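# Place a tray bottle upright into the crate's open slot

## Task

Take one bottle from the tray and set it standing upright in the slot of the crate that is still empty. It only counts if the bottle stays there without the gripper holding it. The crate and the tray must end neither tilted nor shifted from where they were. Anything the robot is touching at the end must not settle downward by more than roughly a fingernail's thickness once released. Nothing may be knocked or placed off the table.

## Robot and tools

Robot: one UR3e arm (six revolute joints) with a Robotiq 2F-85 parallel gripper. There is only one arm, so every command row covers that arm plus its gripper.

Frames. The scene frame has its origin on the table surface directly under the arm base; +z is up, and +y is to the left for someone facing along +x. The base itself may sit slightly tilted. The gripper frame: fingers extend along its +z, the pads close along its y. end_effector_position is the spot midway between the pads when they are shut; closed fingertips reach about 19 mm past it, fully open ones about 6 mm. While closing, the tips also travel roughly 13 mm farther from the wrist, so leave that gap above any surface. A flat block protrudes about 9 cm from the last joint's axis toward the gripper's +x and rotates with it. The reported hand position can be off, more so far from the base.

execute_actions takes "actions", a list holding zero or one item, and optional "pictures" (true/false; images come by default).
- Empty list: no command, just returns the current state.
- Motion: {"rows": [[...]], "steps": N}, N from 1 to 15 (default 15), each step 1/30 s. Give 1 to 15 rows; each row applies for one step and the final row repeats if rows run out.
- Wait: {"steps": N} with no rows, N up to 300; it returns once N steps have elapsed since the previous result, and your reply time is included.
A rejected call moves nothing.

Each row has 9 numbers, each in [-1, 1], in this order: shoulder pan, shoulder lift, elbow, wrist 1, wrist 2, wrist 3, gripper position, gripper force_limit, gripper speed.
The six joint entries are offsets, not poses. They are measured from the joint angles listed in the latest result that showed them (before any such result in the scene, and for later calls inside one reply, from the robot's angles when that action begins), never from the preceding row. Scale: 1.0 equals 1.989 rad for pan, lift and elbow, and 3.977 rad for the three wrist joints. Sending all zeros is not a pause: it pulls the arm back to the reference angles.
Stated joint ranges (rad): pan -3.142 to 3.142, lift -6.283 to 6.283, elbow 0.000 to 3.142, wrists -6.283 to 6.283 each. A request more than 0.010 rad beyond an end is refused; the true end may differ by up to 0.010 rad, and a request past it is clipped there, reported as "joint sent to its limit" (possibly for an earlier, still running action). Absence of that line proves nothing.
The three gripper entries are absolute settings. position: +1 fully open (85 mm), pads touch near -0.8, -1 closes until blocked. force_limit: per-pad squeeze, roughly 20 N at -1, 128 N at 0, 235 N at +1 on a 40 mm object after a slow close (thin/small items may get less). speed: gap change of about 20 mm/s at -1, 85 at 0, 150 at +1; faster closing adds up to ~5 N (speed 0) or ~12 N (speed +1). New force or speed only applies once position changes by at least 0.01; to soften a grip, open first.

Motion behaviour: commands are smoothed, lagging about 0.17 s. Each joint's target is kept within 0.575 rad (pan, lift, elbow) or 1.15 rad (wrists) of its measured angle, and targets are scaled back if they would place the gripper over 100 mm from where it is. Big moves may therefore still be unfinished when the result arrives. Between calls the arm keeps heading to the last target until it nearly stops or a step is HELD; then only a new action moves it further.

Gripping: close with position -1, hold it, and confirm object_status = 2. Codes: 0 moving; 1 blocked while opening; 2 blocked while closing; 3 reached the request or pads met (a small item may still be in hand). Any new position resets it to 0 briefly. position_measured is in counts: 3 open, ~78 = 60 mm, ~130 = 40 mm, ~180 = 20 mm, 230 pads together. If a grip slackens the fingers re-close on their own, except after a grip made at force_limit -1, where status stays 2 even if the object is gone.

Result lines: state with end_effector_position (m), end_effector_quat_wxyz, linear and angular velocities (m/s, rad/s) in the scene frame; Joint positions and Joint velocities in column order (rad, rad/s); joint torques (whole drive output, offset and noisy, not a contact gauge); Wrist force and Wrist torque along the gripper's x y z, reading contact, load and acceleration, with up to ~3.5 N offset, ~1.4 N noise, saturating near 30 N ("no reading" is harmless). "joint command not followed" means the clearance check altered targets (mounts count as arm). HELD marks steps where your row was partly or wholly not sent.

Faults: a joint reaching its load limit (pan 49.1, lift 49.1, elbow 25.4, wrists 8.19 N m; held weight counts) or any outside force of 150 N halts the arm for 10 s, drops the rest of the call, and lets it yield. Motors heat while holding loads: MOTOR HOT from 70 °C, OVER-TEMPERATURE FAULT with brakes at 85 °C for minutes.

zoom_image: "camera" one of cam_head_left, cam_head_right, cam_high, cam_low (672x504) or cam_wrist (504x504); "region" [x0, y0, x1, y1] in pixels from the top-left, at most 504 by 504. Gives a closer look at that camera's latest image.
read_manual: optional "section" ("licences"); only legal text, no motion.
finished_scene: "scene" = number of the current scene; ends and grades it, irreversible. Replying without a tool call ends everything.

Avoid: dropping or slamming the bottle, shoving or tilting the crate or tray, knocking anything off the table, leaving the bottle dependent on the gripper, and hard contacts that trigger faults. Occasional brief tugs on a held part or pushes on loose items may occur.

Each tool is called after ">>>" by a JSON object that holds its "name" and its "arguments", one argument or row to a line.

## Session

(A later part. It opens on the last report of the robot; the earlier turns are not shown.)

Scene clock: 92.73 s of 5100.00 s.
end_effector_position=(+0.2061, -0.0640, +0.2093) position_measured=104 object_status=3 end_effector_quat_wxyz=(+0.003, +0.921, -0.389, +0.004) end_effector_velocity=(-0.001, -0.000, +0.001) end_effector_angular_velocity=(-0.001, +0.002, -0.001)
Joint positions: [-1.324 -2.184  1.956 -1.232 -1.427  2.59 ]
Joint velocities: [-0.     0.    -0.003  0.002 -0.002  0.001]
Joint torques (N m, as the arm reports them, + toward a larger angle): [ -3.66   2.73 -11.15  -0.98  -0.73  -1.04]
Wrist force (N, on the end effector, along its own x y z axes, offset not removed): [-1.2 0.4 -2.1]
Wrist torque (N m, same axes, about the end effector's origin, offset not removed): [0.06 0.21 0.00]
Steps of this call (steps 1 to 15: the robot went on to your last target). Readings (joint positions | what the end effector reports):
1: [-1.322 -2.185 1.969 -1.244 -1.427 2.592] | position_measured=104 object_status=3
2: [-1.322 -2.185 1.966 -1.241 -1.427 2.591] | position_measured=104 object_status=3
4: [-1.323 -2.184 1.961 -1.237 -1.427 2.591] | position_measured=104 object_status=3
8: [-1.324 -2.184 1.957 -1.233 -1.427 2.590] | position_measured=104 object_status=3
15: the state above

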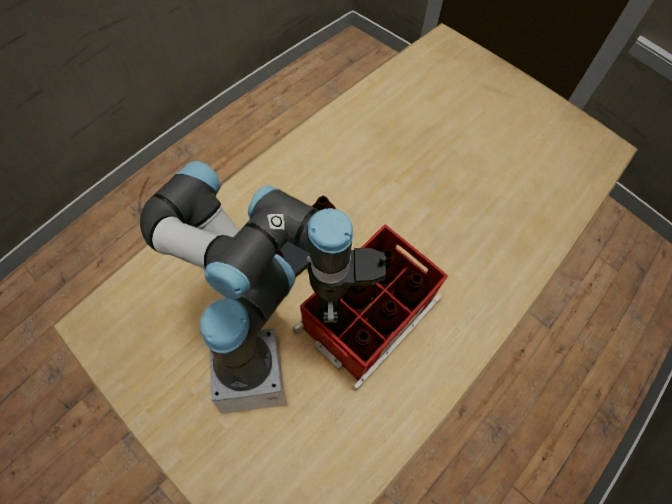

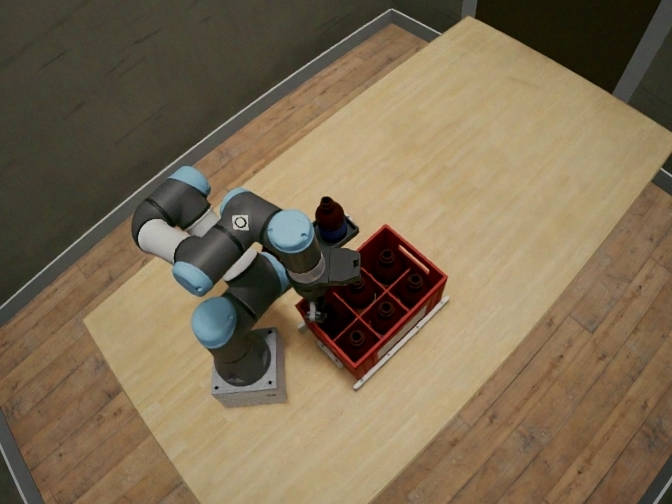

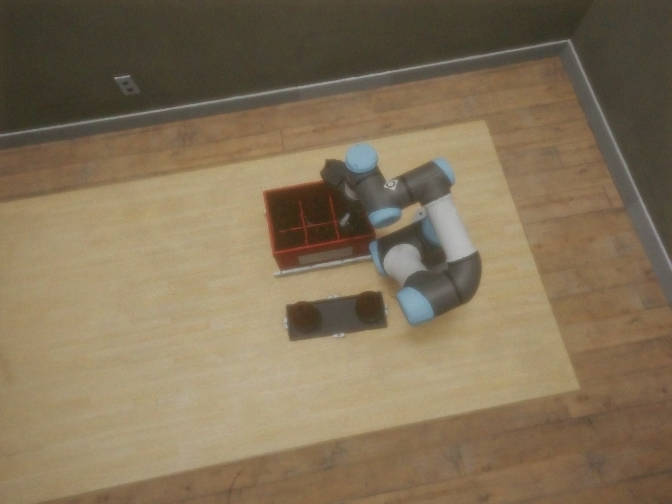

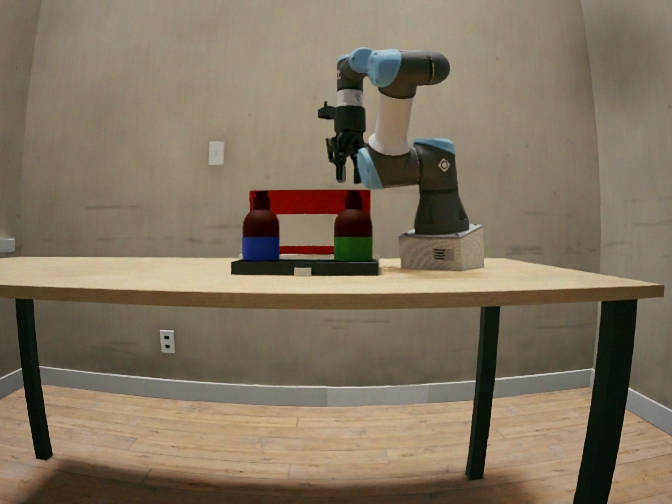

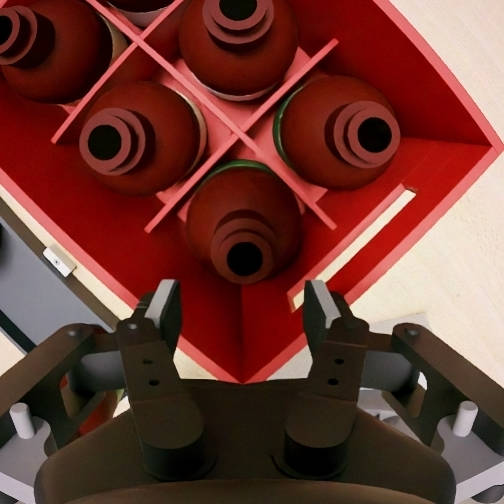

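>>> {"name": "finished_scene", "arguments": {
  "scene": 2
}}

The scene is finished: the task was done.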